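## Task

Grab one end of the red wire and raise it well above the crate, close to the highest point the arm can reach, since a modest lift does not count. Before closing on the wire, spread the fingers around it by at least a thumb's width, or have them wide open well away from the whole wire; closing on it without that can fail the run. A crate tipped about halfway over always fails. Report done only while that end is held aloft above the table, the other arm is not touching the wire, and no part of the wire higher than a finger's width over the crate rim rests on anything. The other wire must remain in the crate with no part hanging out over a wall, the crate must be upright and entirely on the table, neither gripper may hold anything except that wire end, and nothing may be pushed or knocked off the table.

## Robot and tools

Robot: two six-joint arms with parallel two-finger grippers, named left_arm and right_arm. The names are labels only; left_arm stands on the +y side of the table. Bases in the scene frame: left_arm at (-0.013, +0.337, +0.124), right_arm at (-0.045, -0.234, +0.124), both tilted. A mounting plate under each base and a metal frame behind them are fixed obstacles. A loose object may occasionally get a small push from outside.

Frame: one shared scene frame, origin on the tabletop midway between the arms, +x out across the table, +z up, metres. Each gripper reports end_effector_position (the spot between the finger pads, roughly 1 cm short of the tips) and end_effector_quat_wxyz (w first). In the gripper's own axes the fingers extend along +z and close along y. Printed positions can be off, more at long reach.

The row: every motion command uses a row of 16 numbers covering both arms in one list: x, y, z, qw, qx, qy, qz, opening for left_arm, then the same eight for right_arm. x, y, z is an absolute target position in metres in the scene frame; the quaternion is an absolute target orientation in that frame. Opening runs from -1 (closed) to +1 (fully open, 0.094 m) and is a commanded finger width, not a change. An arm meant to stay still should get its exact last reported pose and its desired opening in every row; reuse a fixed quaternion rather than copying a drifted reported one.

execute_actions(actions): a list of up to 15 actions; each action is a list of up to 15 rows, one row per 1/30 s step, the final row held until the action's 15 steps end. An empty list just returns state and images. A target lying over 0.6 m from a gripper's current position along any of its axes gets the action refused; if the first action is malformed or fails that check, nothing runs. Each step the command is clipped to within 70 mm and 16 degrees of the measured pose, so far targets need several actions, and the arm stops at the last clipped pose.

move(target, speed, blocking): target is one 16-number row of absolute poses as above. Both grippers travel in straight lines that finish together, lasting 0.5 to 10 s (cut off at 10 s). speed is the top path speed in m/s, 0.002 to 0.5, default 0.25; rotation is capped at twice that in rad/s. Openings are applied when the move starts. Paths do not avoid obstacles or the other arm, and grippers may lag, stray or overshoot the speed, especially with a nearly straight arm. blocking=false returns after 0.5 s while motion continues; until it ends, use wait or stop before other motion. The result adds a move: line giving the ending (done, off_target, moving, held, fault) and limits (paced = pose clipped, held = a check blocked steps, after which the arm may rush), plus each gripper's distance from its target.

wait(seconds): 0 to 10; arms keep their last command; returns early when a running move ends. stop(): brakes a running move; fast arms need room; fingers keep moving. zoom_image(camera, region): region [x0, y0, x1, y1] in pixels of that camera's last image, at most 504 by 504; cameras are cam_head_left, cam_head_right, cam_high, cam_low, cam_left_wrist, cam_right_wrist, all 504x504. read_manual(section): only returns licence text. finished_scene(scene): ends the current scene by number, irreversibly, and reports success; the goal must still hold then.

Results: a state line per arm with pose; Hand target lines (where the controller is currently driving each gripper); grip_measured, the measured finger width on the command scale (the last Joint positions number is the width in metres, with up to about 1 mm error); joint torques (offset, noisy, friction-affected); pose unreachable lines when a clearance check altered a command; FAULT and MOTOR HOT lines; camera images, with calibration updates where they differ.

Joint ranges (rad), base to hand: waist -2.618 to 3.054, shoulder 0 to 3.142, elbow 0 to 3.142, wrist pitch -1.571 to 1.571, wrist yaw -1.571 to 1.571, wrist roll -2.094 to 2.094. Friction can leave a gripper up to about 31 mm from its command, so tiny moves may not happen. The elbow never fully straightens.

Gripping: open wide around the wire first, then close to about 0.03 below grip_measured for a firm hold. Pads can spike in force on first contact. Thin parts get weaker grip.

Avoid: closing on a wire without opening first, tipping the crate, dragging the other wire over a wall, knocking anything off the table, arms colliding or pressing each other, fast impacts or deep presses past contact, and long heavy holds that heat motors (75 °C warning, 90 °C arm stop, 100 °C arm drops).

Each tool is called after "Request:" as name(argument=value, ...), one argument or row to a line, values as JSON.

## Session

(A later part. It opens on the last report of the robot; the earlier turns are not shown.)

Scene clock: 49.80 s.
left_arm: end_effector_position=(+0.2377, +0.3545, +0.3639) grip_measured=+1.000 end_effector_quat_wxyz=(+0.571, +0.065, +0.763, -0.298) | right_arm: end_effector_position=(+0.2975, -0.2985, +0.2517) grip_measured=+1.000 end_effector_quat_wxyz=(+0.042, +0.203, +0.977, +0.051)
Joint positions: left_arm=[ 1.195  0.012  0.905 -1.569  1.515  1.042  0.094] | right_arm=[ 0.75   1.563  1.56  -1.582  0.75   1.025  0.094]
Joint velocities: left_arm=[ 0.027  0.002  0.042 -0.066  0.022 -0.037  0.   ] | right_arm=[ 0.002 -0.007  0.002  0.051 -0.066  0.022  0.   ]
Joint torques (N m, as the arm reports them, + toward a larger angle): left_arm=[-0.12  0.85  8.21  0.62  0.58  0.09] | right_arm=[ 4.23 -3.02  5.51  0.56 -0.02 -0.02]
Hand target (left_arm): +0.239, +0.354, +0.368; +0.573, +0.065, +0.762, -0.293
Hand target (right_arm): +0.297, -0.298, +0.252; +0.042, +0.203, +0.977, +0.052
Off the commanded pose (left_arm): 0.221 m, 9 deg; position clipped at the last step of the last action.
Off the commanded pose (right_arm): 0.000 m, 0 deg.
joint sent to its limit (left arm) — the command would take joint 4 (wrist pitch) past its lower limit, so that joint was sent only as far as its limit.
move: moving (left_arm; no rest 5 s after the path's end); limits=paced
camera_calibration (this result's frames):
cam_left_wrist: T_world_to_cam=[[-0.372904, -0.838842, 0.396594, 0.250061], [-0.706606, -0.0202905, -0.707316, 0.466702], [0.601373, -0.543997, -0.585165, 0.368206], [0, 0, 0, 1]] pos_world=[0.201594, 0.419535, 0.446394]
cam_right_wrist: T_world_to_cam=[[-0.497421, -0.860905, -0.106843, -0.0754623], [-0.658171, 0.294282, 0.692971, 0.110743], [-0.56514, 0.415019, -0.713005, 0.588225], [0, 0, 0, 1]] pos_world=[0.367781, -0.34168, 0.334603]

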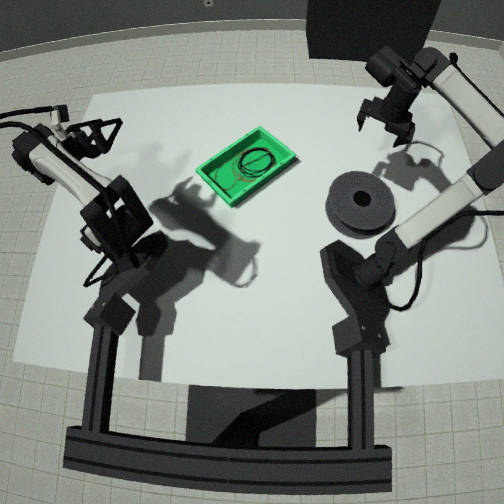

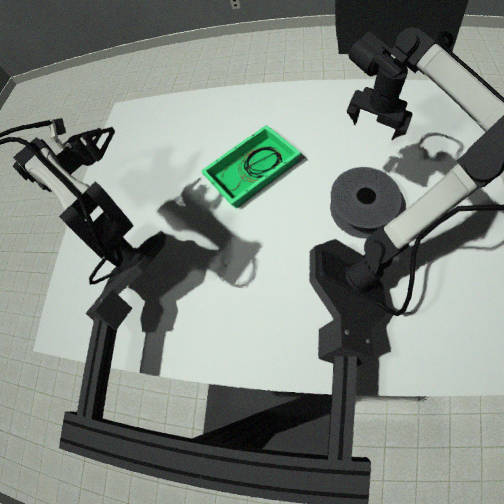

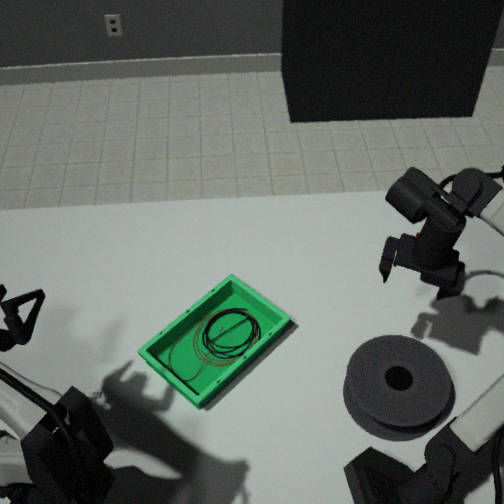

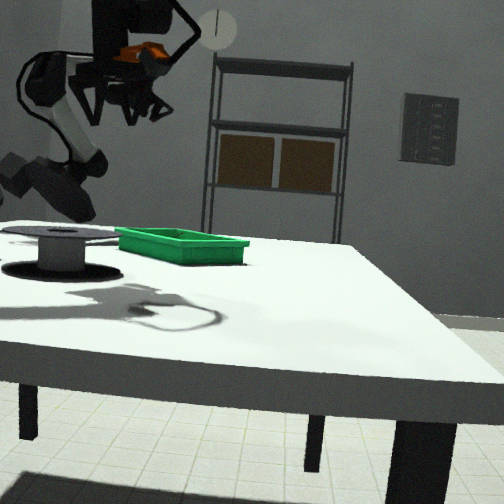

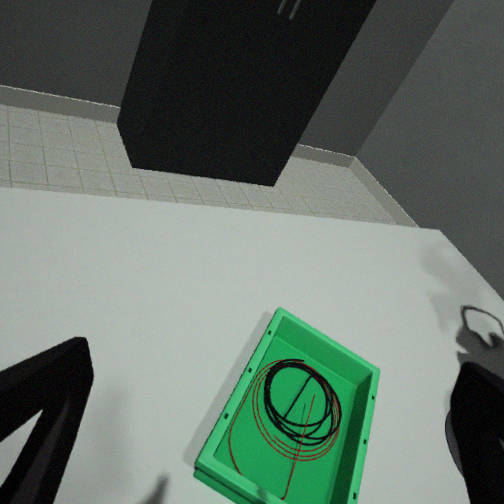

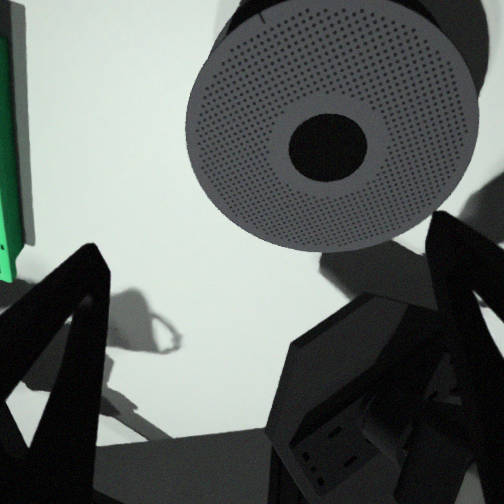

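Request:
move(
  target=[0.2377,0.3545,0.3639,0.571,0.065,0.763,-0.298,1,0.385,0.045,0.13,0,0,1,0,0],
  speed=0.15,
)

Scene clock: 59.20 s.
left_arm: end_effector_position=(+0.2381, +0.3545, +0.3646) grip_measured=+1.000 end_effector_quat_wxyz=(+0.571, +0.064, +0.762, -0.298) | right_arm: end_effector_position=(+0.3921, +0.0401, +0.1234) grip_measured=+0.002 end_effector_quat_wxyz=(+0.033, +0.008, +0.999, +0.028)
Joint positions: left_arm=[ 1.197  0.012  0.907 -1.569  1.517  1.038  0.094] | right_arm=[ 0.844  3.029  2.858 -1.564  0.738  0.803  0.047]
Joint velocities: left_arm=[-0.012 -0.017  0.012  0.037  0.007  0.037  0.   ] | right_arm=[ 0.012 -0.002  0.012 -0.051 -0.081 -0.007 -0.   ]
Joint torques (N m, as the arm reports them, + toward a larger angle): left_arm=[-0.96  0.97  6.63  0.68  0.48  0.14] | right_arm=[ 10.6  -10.1    7.59   0.35  -0.09  -0.09]
Hand target (left_arm): +0.238, +0.355, +0.364; +0.571, +0.065, +0.763, -0.298
Hand target (right_arm): +0.390, +0.043, +0.130; +0.035, +0.000, +0.999, +0.033
Off the commanded pose (left_arm): 0.001 m, 0 deg.
Off the commanded pose (right_arm): 0.011 m, 5 deg.
elbow stopped short (right arm): the move would have taken joint 3 (elbow) straighter than the controller allows; a more bent joint 3 avoids this.
move: off_target (right_arm)
camera_calibration (this result's frames):
cam_left_wrist: T_world_to_cam=[[-0.371738, -0.838521, 0.398362, 0.248854], [-0.70643, -0.0228966, -0.707413, 0.468387], [0.602302, -0.544387, -0.583845, 0.367915], [0, 0, 0, 1]] pos_world=[0.201796, 0.419682, 0.447015]
cam_right_wrist: T_world_to_cam=[[-0.131441, -0.990237, -0.0464182, 0.103646], [-0.721915, 0.0635244, 0.68906, 0.196908], [-0.679384, 0.124081, -0.723216, 0.467386], [0, 0, 0, 1]] pos_world=[0.473308, 0.0321317, 0.207151]

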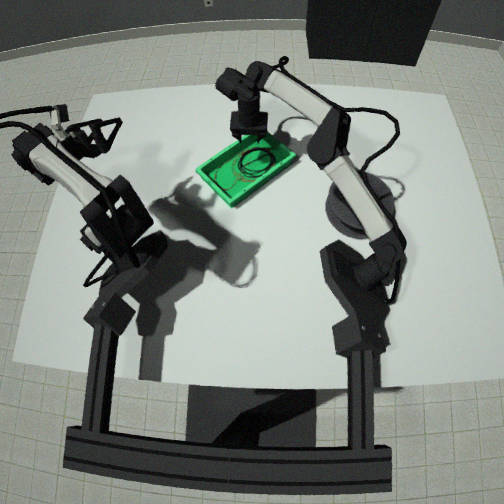

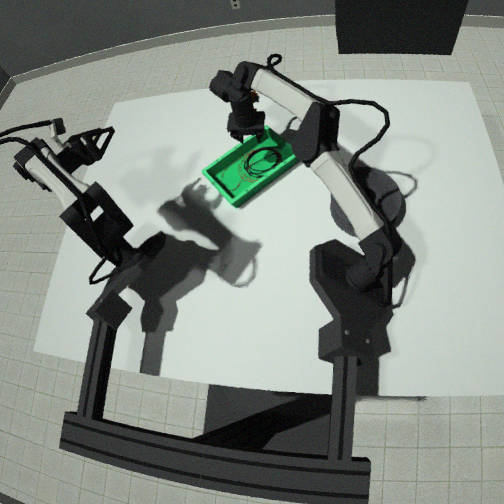

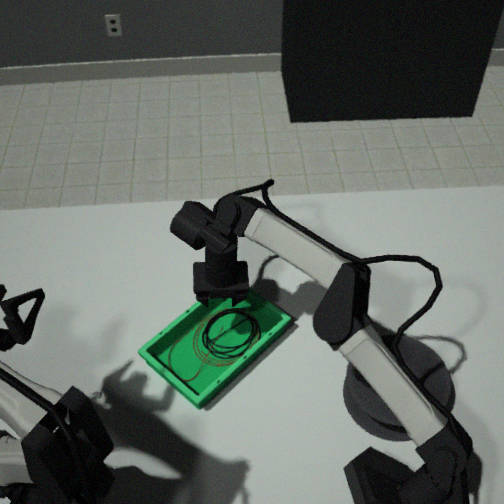

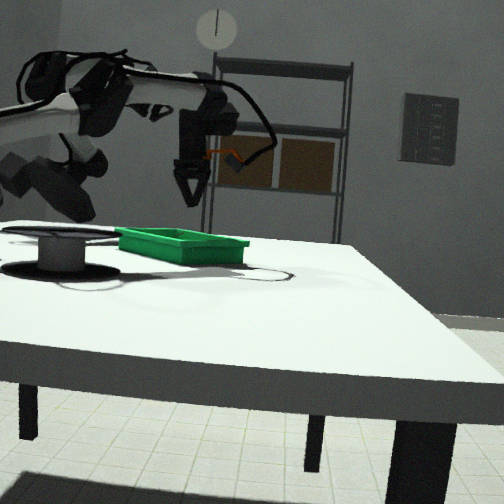

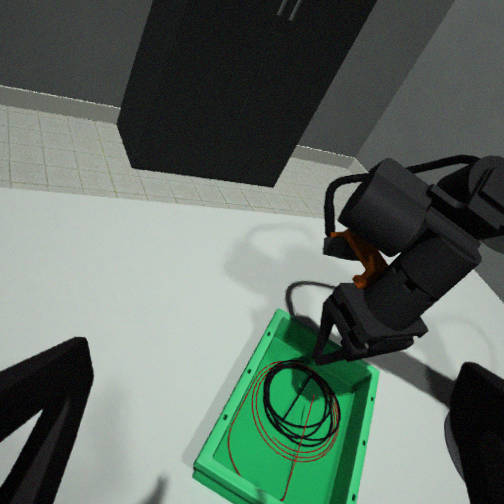

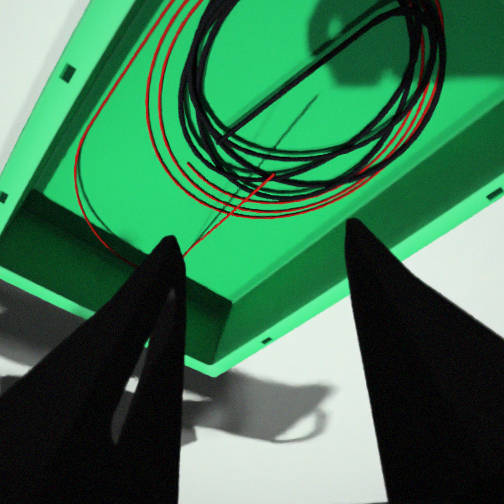

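Request:
move(
  target=[0.2381,0.3545,0.3646,0.571,0.064,0.762,-0.298,1,0.361,0.055,0.1,0,0.334,0.943,0,-0.3],
  speed=0.05,
)

Request:
move(
  target=[0.2381,0.3545,0.3646,0.571,0.064,0.762,-0.298,1,0.361,0.055,0.062,0,0.334,0.943,0,-0.3],
  speed=0.03,
)

Scene clock: 73.90 s.
left_arm: end_effector_position=(+0.2381, +0.3545, +0.3646) grip_measured=+1.000 end_effector_quat_wxyz=(+0.571, +0.064, +0.762, -0.298) | right_arm: end_effector_position=(+0.3758, +0.0473, +0.1046) grip_measured=-0.298 end_effector_quat_wxyz=(+0.010, +0.349, +0.937, +0.014)
Joint positions: left_arm=[ 1.197  0.012  0.907 -1.569  1.517  1.038  0.094] | right_arm=[ 0.844  3.071  2.843 -1.576  0.737  1.545  0.033]
Joint velocities: left_arm=[-0.007  0.002  0.012  0.037 -0.051  0.051  0.   ] | right_arm=[-0.002 -0.002  0.002 -0.007  0.007  0.022 -0.001]
Joint torques (N m, as the arm reports them, + toward a larger angle): left_arm=[-0.83  0.98  6.84  0.66  0.53  0.14] | right_arm=[10.76 -9.2   4.04  0.21 -0.15  0.07]
Hand target (left_arm): +0.238, +0.355, +0.365; +0.571, +0.064, +0.762, -0.298
Hand target (right_arm): +0.361, +0.055, +0.100; +0.002, +0.334, +0.943, +0.005
Off the commanded pose (left_arm): 0.000 m, 0 deg.
Off the commanded pose (right_arm): 0.017 m, 3 deg.
joint sent to its limit (left arm) — the command would take joint 4 (wrist pitch) past its lower limit, so that joint was sent only as far as its limit.
joint sent to its limit (right arm) — the command would take joint 4 (wrist pitch) past its lower limit, so that joint was sent only as far as its limit.
move: off_target (right_arm)
camera_calibration (this result's frames):
cam_left_wrist: T_world_to_cam=[[-0.371738, -0.838521, 0.398362, 0.248854], [-0.70643, -0.0228966, -0.707413, 0.468387], [0.602302, -0.544387, -0.583845, 0.367915], [0, 0, 0, 1]] pos_world=[0.201796, 0.419682, 0.447015]
cam_right_wrist: T_world_to_cam=[[-0.737495, -0.675114, -0.0179556, 0.317574], [-0.473412, 0.497828, 0.726669, 0.0798196], [-0.481646, 0.544415, -0.686753, 0.343805], [0, 0, 0, 1]] pos_world=[0.437589, -0.0125102, 0.183809]

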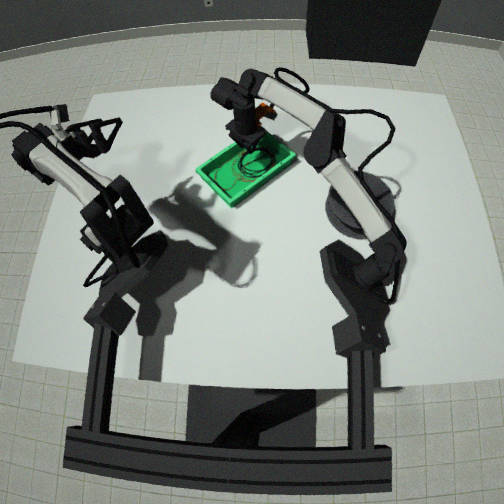

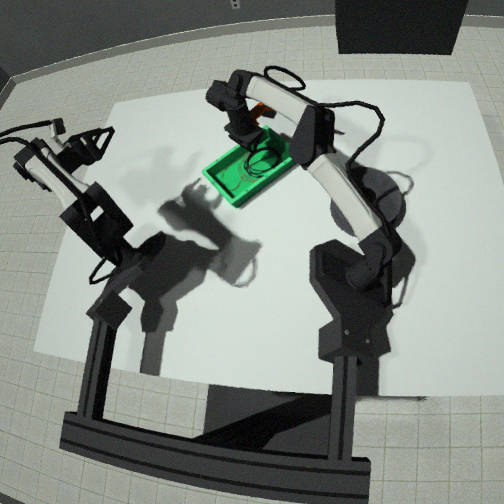

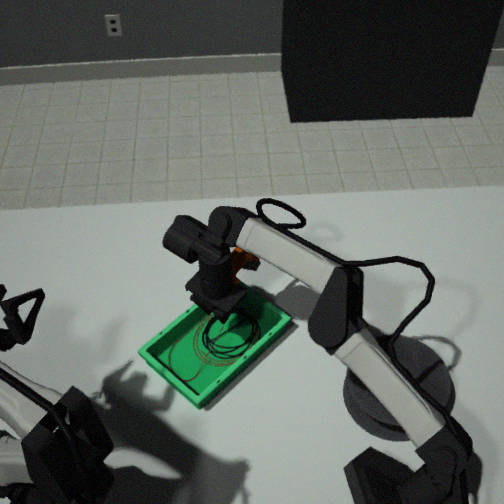

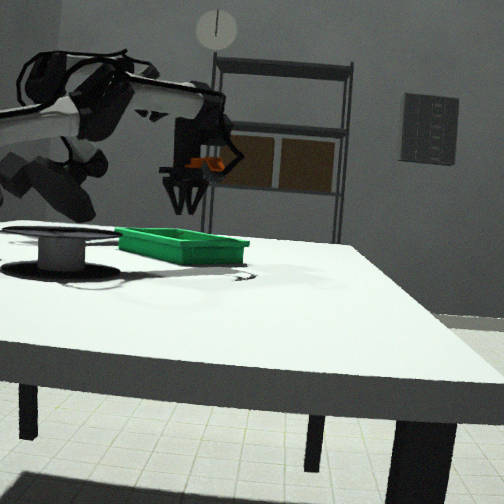

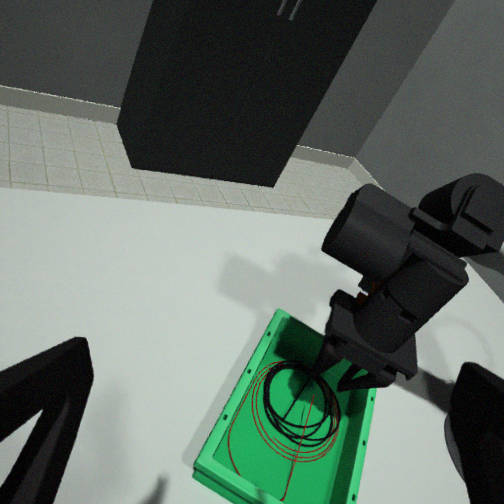

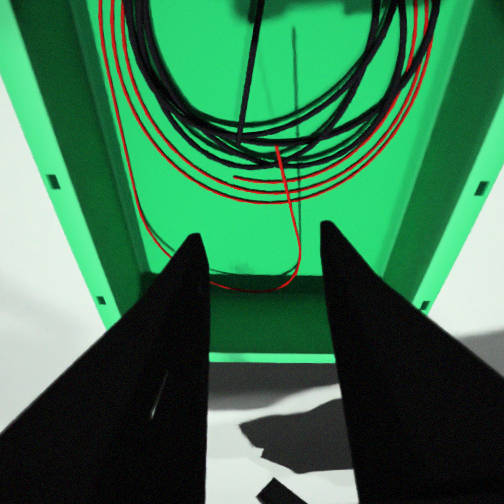

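Scene clock: 75.77 s.
left_arm: end_effector_position=(+0.2381, +0.3545, +0.3646) grip_measured=+1.000 end_effector_quat_wxyz=(+0.571, +0.064, +0.762, -0.298) | right_arm: end_effector_position=(+0.3561, +0.0591, +0.0591) grip_measured=-0.298 end_effector_quat_wxyz=(-0.002, +0.330, +0.944, -0.006)
Joint positions: left_arm=[ 1.197  0.012  0.907 -1.569  1.517  1.038  0.094] | right_arm=[ 0.816  3.041  2.59  -1.391  0.737  1.509  0.033]
Joint velocities: left_arm=[-0.012  0.002 -0.007 -0.022  0.022 -0.066  0.   ] | right_arm=[-0.017  0.007 -0.012  0.051 -0.037  0.022 -0.   ]
Joint torques (N m, as the arm reports them, + toward a larger angle): left_arm=[-0.78  0.97  6.82  0.63  0.52  0.14] | right_arm=[  9.3  -12.22   4.2    0.35   0.    -0.08]
Hand target (left_arm): +0.238, +0.355, +0.365; +0.571, +0.064, +0.762, -0.298
Hand target (right_arm): +0.361, +0.056, +0.062; -0.000, +0.334, +0.943, -0.001
Off the commanded pose (left_arm): 0.000 m, 0 deg.
Off the commanded pose (right_arm): 0.007 m, 1 deg.
joint sent to its limit (left arm) — the command would take joint 4 (wrist pitch) past its lower limit, so that joint was sent only as far as its limit.
move: done
camera_calibration (this result's frames):
cam_left_wrist: T_world_to_cam=[[-0.371738, -0.838521, 0.398362, 0.248854], [-0.70643, -0.0228966, -0.707413, 0.468387], [0.602302, -0.544387, -0.583845, 0.367915], [0, 0, 0, 1]] pos_world=[0.201796, 0.419682, 0.447015]
cam_right_wrist: T_world_to_cam=[[-0.708942, -0.704662, 0.029222, 0.299047], [-0.467498, 0.500553, 0.728623, 0.0953104], [-0.52806, 0.50289, -0.684291, 0.315521], [0, 0, 0, 1]] pos_world=[0.423179, 0.00434656, 0.137724]

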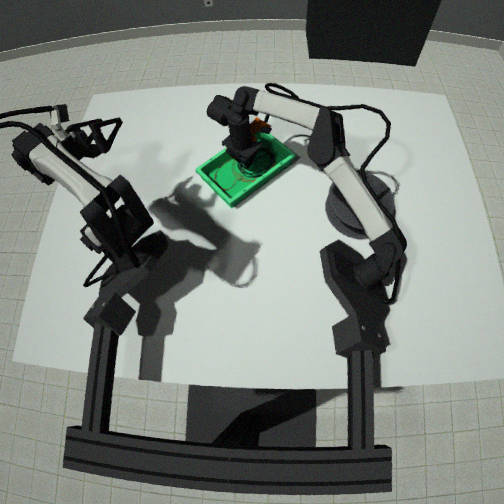

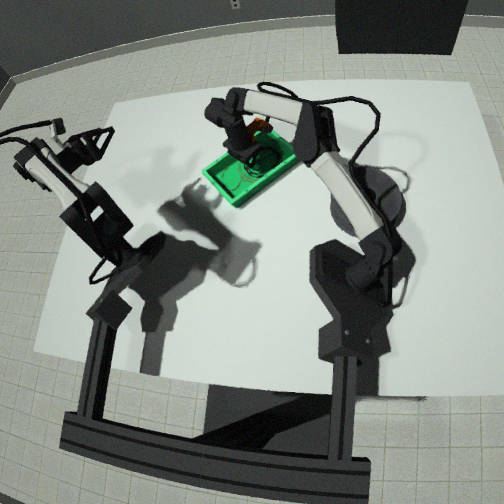

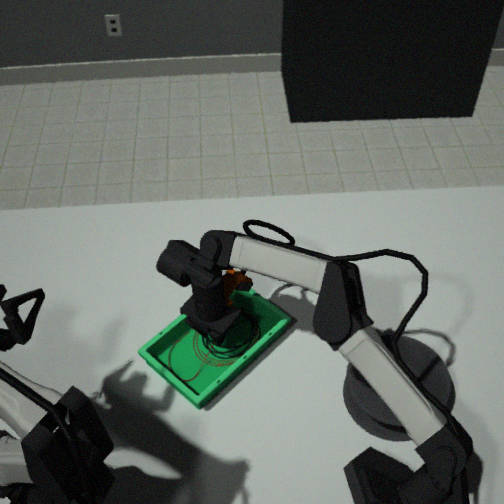

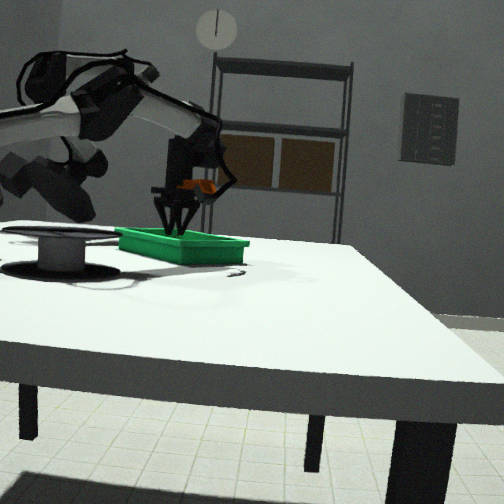

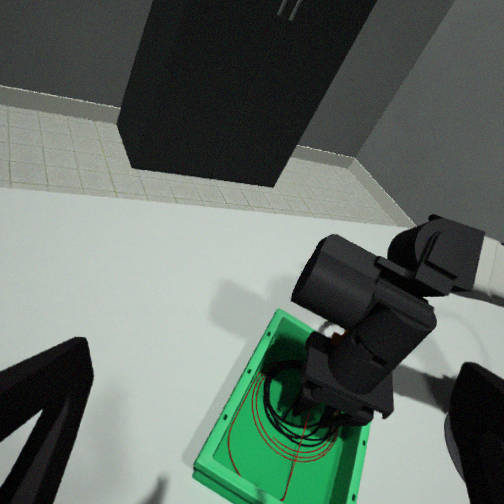

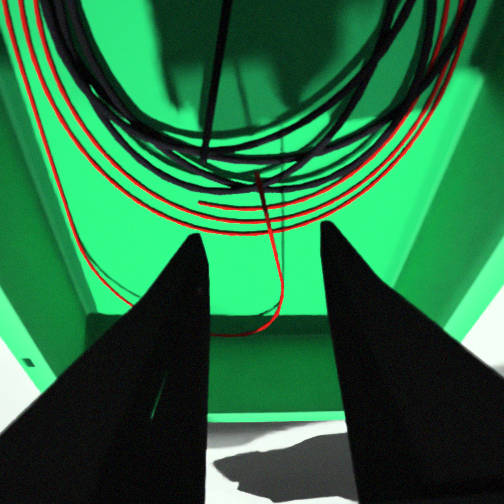

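Request:
move(
  target=[0.2381,0.3545,0.3646,0.571,0.064,0.762,-0.298,1,0.358,0.058,0.034,0,0.334,0.943,0,-0.3],
  speed=0.02,
)

Scene clock: 83.07 s.
left_arm: end_effector_position=(+0.2381, +0.3545, +0.3646) grip_measured=+1.000 end_effector_quat_wxyz=(+0.571, +0.064, +0.762, -0.298) | right_arm: end_effector_position=(+0.3524, +0.0623, +0.0309) grip_measured=-0.298 end_effector_quat_wxyz=(-0.005, +0.330, +0.944, -0.004)
Joint positions: left_arm=[ 1.197  0.012  0.907 -1.569  1.517  1.038  0.094] | right_arm=[ 0.783  3.02   2.456 -1.248  0.737  1.467  0.033]
Joint velocities: left_arm=[ 0.002 -0.002 -0.007  0.007  0.007 -0.037  0.   ] | right_arm=[ 0.007 -0.012 -0.012  0.051  0.022  0.022  0.001]
Joint torques (N m, as the arm reports them, + toward a larger angle): left_arm=[-0.7   1.06  6.69  0.67  0.53  0.15] | right_arm=[  9.22 -12.04   4.01   0.35   0.07  -0.07]
Hand target (left_arm): +0.238, +0.355, +0.365; +0.571, +0.064, +0.762, -0.298
Hand target (right_arm): +0.358, +0.058, +0.034; -0.000, +0.334, +0.943, -0.000
Off the commanded pose (left_arm): 0.000 m, 0 deg.
Off the commanded pose (right_arm): 0.008 m, 1 deg.
joint sent to its limit (left arm) — the command would take joint 4 (wrist pitch) past its lower limit, so that joint was sent only as far as its limit.
move: done
camera_calibration (this result's frames):
cam_left_wrist: T_world_to_cam=[[-0.371738, -0.838521, 0.398362, 0.248854], [-0.70643, -0.0228966, -0.707413, 0.468387], [0.602302, -0.544387, -0.583845, 0.367915], [0, 0, 0, 1]] pos_world=[0.201796, 0.419682, 0.447015]
cam_right_wrist: T_world_to_cam=[[-0.709664, -0.703973, 0.0282663, 0.299766], [-0.463136, 0.496362, 0.734255, 0.111071], [-0.530926, 0.507983, -0.678285, 0.293155], [0, 0, 0, 1]] pos_world=[0.419818, 0.00697793, 0.108815]

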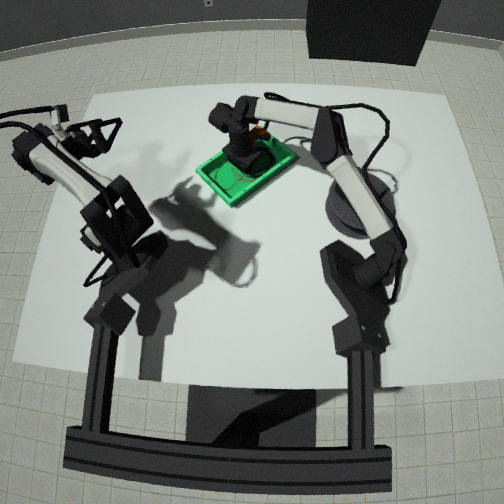

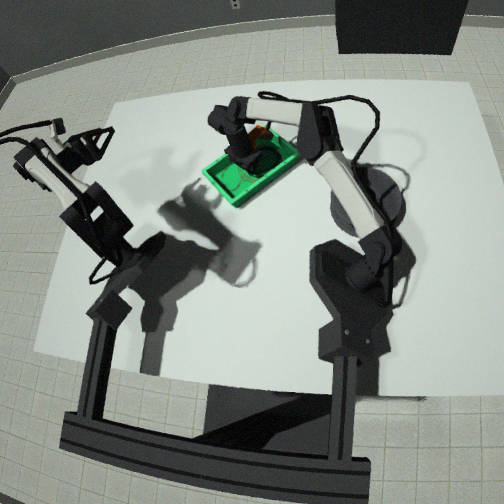

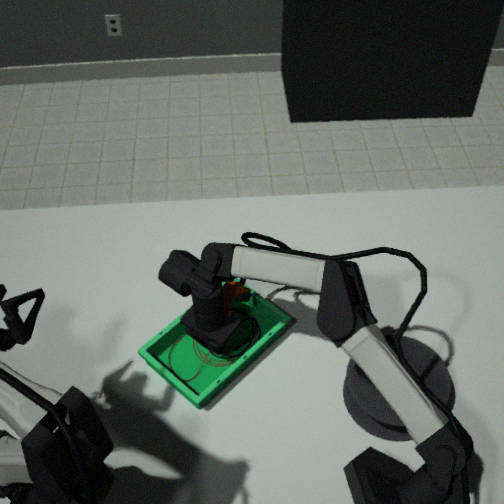

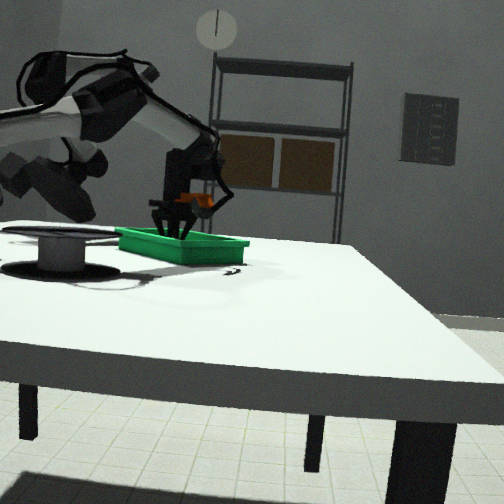

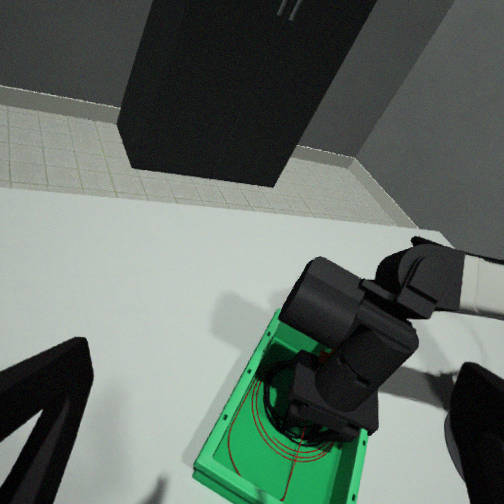

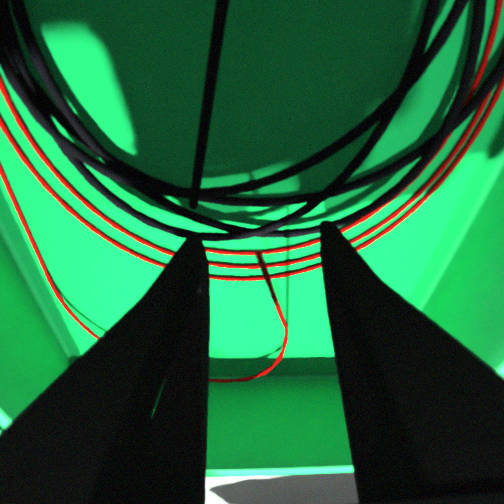

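Request:
move(
  target=[0.2381,0.3545,0.3646,0.571,0.064,0.762,-0.298,1,0.364,0.054,0.05,0,0.334,0.943,0,-0.3],
  speed=0.02,
)

Scene clock: 89.73 s.
left_arm: end_effector_position=(+0.2381, +0.3545, +0.3646) grip_measured=+1.000 end_effector_quat_wxyz=(+0.571, +0.064, +0.762, -0.298) | right_arm: end_effector_position=(+0.3530, +0.0568, +0.0356) grip_measured=-0.298 end_effector_quat_wxyz=(-0.008, +0.323, +0.946, -0.010)
Joint positions: left_arm=[ 1.197  0.012  0.907 -1.569  1.517  1.038  0.094] | right_arm=[ 0.783  3.02   2.481 -1.293  0.737  1.466  0.033]
Joint velocities: left_arm=[-0.012 -0.007  0.007  0.007 -0.007 -0.037  0.   ] | right_arm=[ 0.002 -0.002 -0.017  0.022 -0.051  0.066  0.   ]
Joint torques (N m, as the arm reports them, + toward a larger angle): left_arm=[-0.69  1.04  6.88  0.68  0.53  0.11] | right_arm=[ 10.09 -12.16   7.69   0.06   0.05   0.06]
Hand target (left_arm): +0.238, +0.355, +0.365; +0.571, +0.064, +0.762, -0.298
Hand target (right_arm): +0.364, +0.054, +0.050; +0.000, +0.334, +0.943, +0.000
Off the commanded pose (left_arm): 0.000 m, 0 deg.
Off the commanded pose (right_arm): 0.018 m, 2 deg.
joint sent to its limit (left arm) — the command would take joint 4 (wrist pitch) past its lower limit, so that joint was sent only as far as its limit.
move: off_target (right_arm)
camera_calibration (this result's frames):
cam_left_wrist: T_world_to_cam=[[-0.371738, -0.838521, 0.398362, 0.248854], [-0.70643, -0.0228966, -0.707413, 0.468387], [0.602302, -0.544387, -0.583845, 0.367915], [0, 0, 0, 1]] pos_world=[0.201796, 0.419682, 0.447015]
cam_right_wrist: T_world_to_cam=[[-0.699245, -0.713596, 0.0428637, 0.292535], [-0.462582, 0.497364, 0.733926, 0.110389], [-0.545045, 0.493366, -0.677876, 0.305205], [0, 0, 0, 1]] pos_world=[0.421968, 0.00327034, 0.113334]

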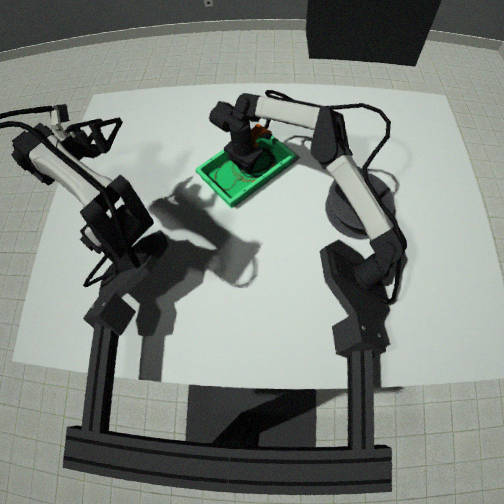

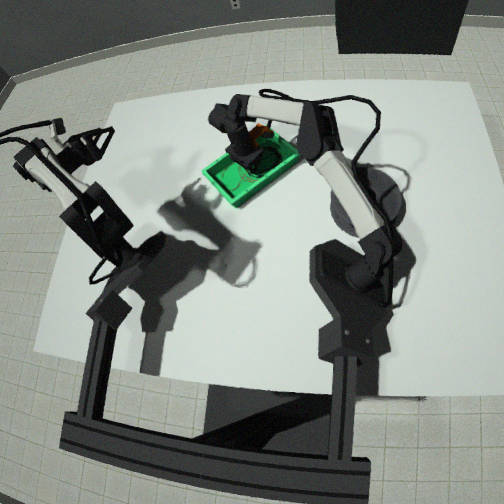

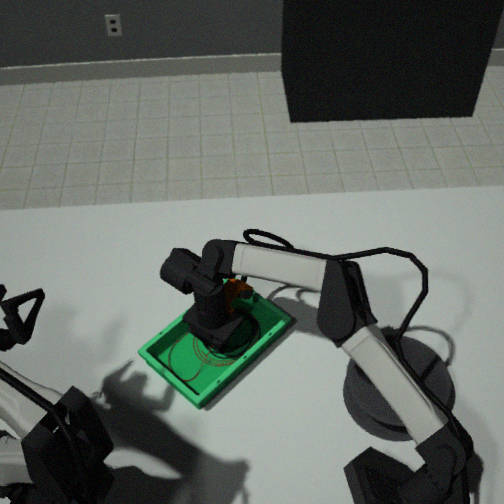

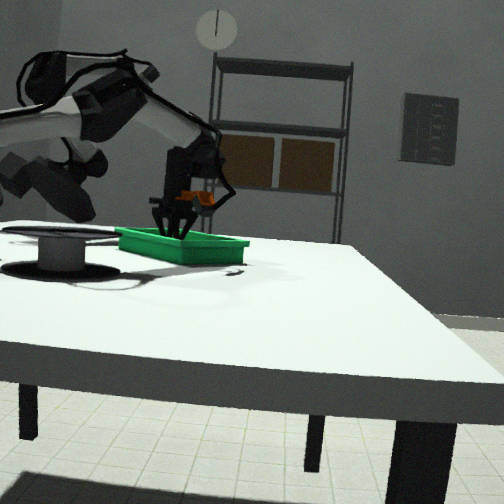

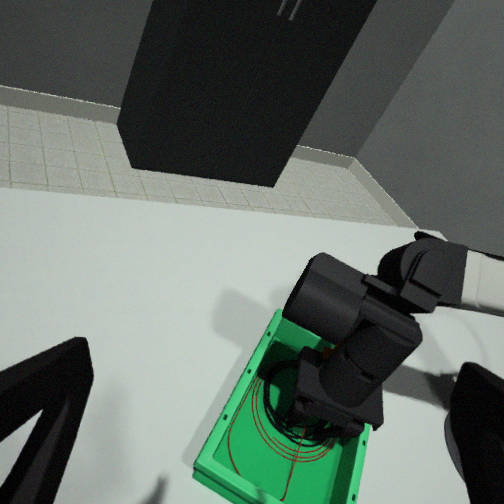

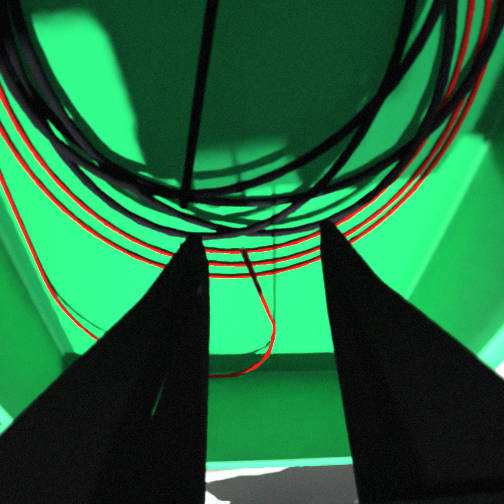

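Request:
move(
  target=[0.2381,0.3545,0.3646,0.571,0.064,0.762,-0.298,1,0.356,0.056,0.04,0,0.33,0.944,0,-1],
  speed=0.02,
)

Request:
move(
  target=[0.2381,0.3545,0.3646,0.571,0.064,0.762,-0.298,1,0.345,0.05,0.13,0,0.33,0.944,0,-1],
  speed=0.04,
)

Scene clock: 93.17 s.
left_arm: end_effector_position=(+0.2381, +0.3545, +0.3646) grip_measured=+1.000 end_effector_quat_wxyz=(+0.571, +0.064, +0.762, -0.298) | right_arm: end_effector_position=(+0.3533, +0.0571, +0.0356) grip_measured=-0.990 end_effector_quat_wxyz=(-0.005, +0.329, +0.944, -0.004)
Joint positions: left_arm=[ 1.197  0.012  0.907 -1.569  1.517  1.038  0.094] | right_arm=[ 0.783  2.992  2.427 -1.249  0.737  1.466  0.   ]
Joint velocities: left_arm=[-0.007 -0.022  0.002 -0.022  0.037  0.007  0.   ] | right_arm=[ 0.017 -0.002 -0.027 -0.007 -0.022  0.007 -0.   ]
Joint torques (N m, as the arm reports them, + toward a larger angle): left_arm=[-0.79  1.06  6.94  0.66  0.51  0.11] | right_arm=[  9.86 -11.73   4.07   0.33   0.05  -0.06]
Hand target (left_arm): +0.238, +0.355, +0.365; +0.571, +0.064, +0.762, -0.298
Hand target (right_arm): +0.356, +0.056, +0.040; -0.000, +0.330, +0.944, -0.000
Off the commanded pose (left_arm): 0.000 m, 0 deg.
Off the commanded pose (right_arm): 0.005 m, 1 deg.
joint sent to its limit (left arm) — the command would take joint 4 (wrist pitch) past its lower limit, so that joint was sent only as far as its limit.
move: done
camera_calibration (this result's frames):
cam_left_wrist: T_world_to_cam=[[-0.371738, -0.838521, 0.398362, 0.248854], [-0.70643, -0.0228966, -0.707413, 0.468387], [0.602302, -0.544387, -0.583845, 0.367915], [0, 0, 0, 1]] pos_world=[0.201796, 0.419682, 0.447015]
cam_right_wrist: T_world_to_cam=[[-0.708, -0.705577, 0.0299471, 0.296027], [-0.463404, 0.496158, 0.734223, 0.110723], [-0.532909, 0.505953, -0.678247, 0.300302], [0, 0, 0, 1]] pos_world=[0.42093, 0.0019955, 0.113519]

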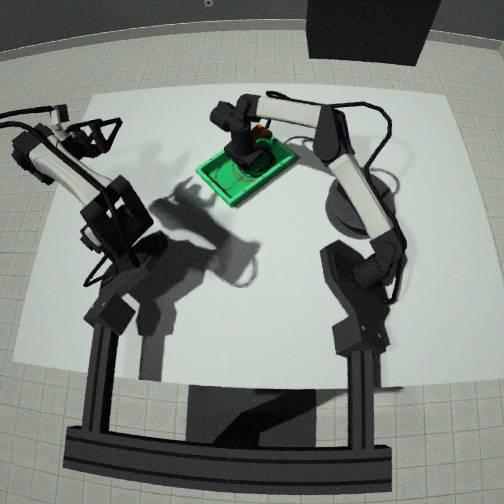

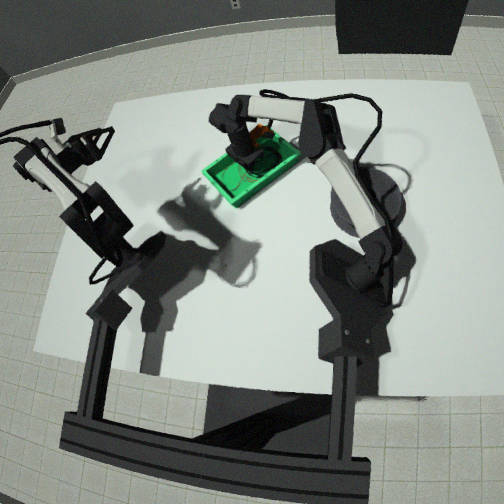

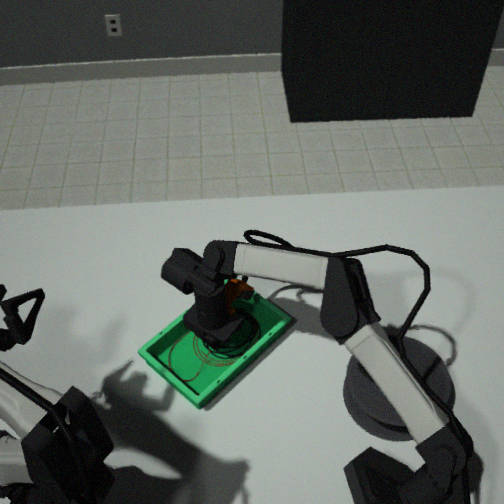

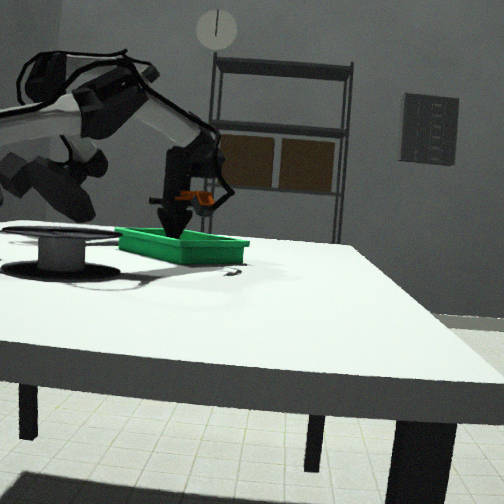

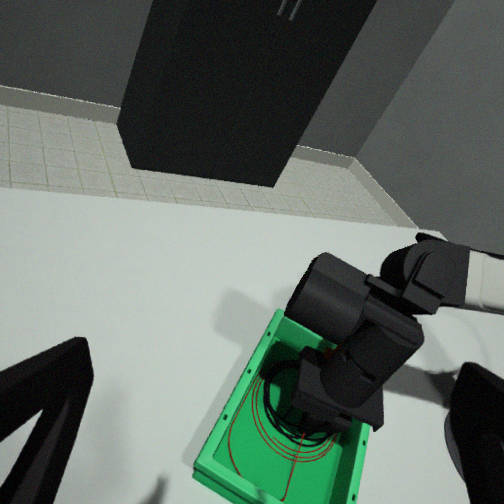

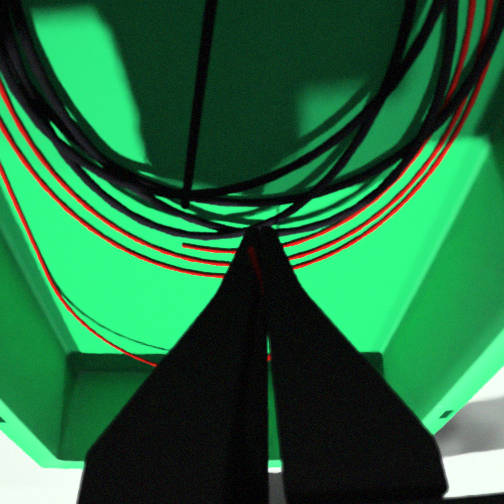

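Scene clock: 95.97 s.
left_arm: end_effector_position=(+0.2381, +0.3545, +0.3646) grip_measured=+1.000 end_effector_quat_wxyz=(+0.571, +0.064, +0.762, -0.298) | right_arm: end_effector_position=(+0.3455, +0.0469, +0.1230) grip_measured=-0.990 end_effector_quat_wxyz=(+0.003, +0.328, +0.945, -0.005)
Joint positions: left_arm=[ 1.197  0.012  0.907 -1.569  1.517  1.038  0.094] | right_arm=[ 0.902  2.967  2.632 -1.573  0.719  1.611  0.   ]
Joint velocities: left_arm=[-0.017 -0.022 -0.002 -0.007  0.022  0.037  0.   ] | right_arm=[-0.027  0.007 -0.002 -0.022  0.051  0.007 -0.   ]
Joint torques (N m, as the arm reports them, + toward a larger angle): left_arm=[-0.83  1.12  6.83  0.65  0.53  0.13] | right_arm=[ 10.04 -10.28   7.55   0.13  -0.15   0.06]
Hand target (left_arm): +0.238, +0.355, +0.365; +0.571, +0.064, +0.762, -0.298
Hand target (right_arm): +0.344, +0.049, +0.130; +0.000, +0.330, +0.944, +0.002
Off the commanded pose (left_arm): 0.000 m, 0 deg.
Off the commanded pose (right_arm): 0.008 m, 1 deg.
joint sent to its limit (left arm) — the command would take joint 4 (wrist pitch) past its lower limit, so that joint was sent only as far as its limit.
joint sent to its limit (right arm) — the command would take joint 4 (wrist pitch) past its lower limit, so that joint was sent only as far as its limit.
move: done
camera_calibration (this result's frames):
cam_left_wrist: T_world_to_cam=[[-0.371738, -0.838521, 0.398362, 0.248854], [-0.70643, -0.0228966, -0.707413, 0.468387], [0.602302, -0.544387, -0.583845, 0.367915], [0, 0, 0, 1]] pos_world=[0.201796, 0.419682, 0.447015]
cam_right_wrist: T_world_to_cam=[[-0.706423, -0.7074, 0.0234876, 0.281014], [-0.476091, 0.499466, 0.723789, 0.0535533], [-0.52374, 0.500119, -0.689621, 0.359043], [0, 0, 0, 1]] pos_world=[0.412056, -0.00752332, 0.202242]

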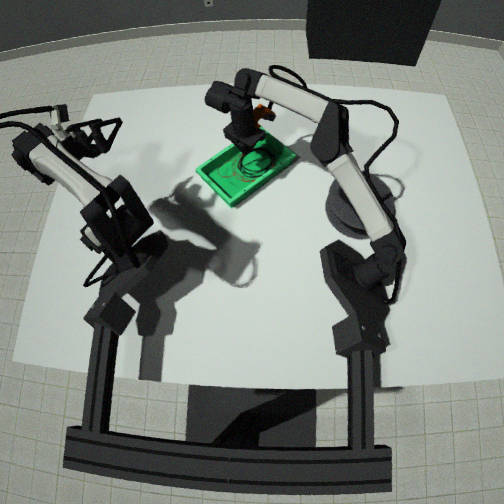

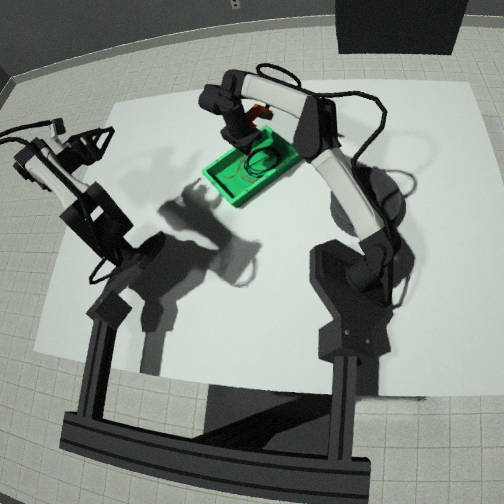

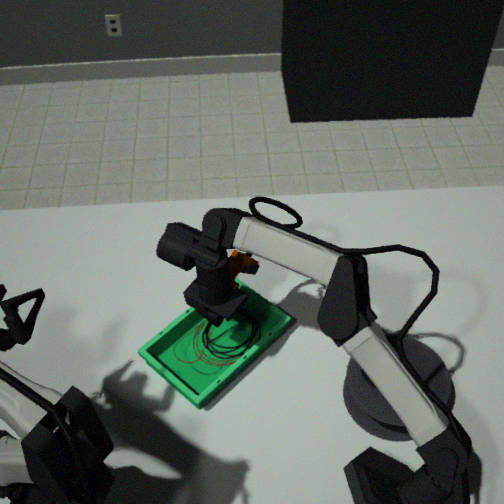

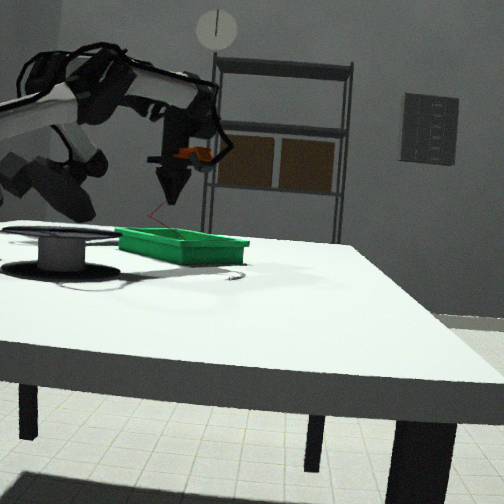

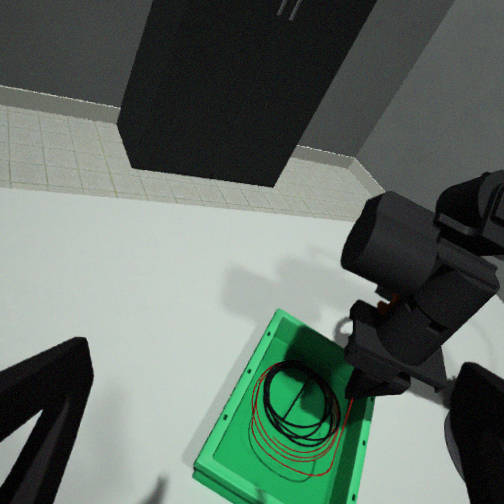

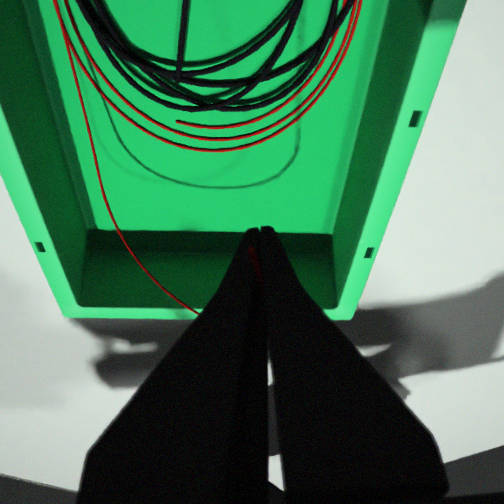

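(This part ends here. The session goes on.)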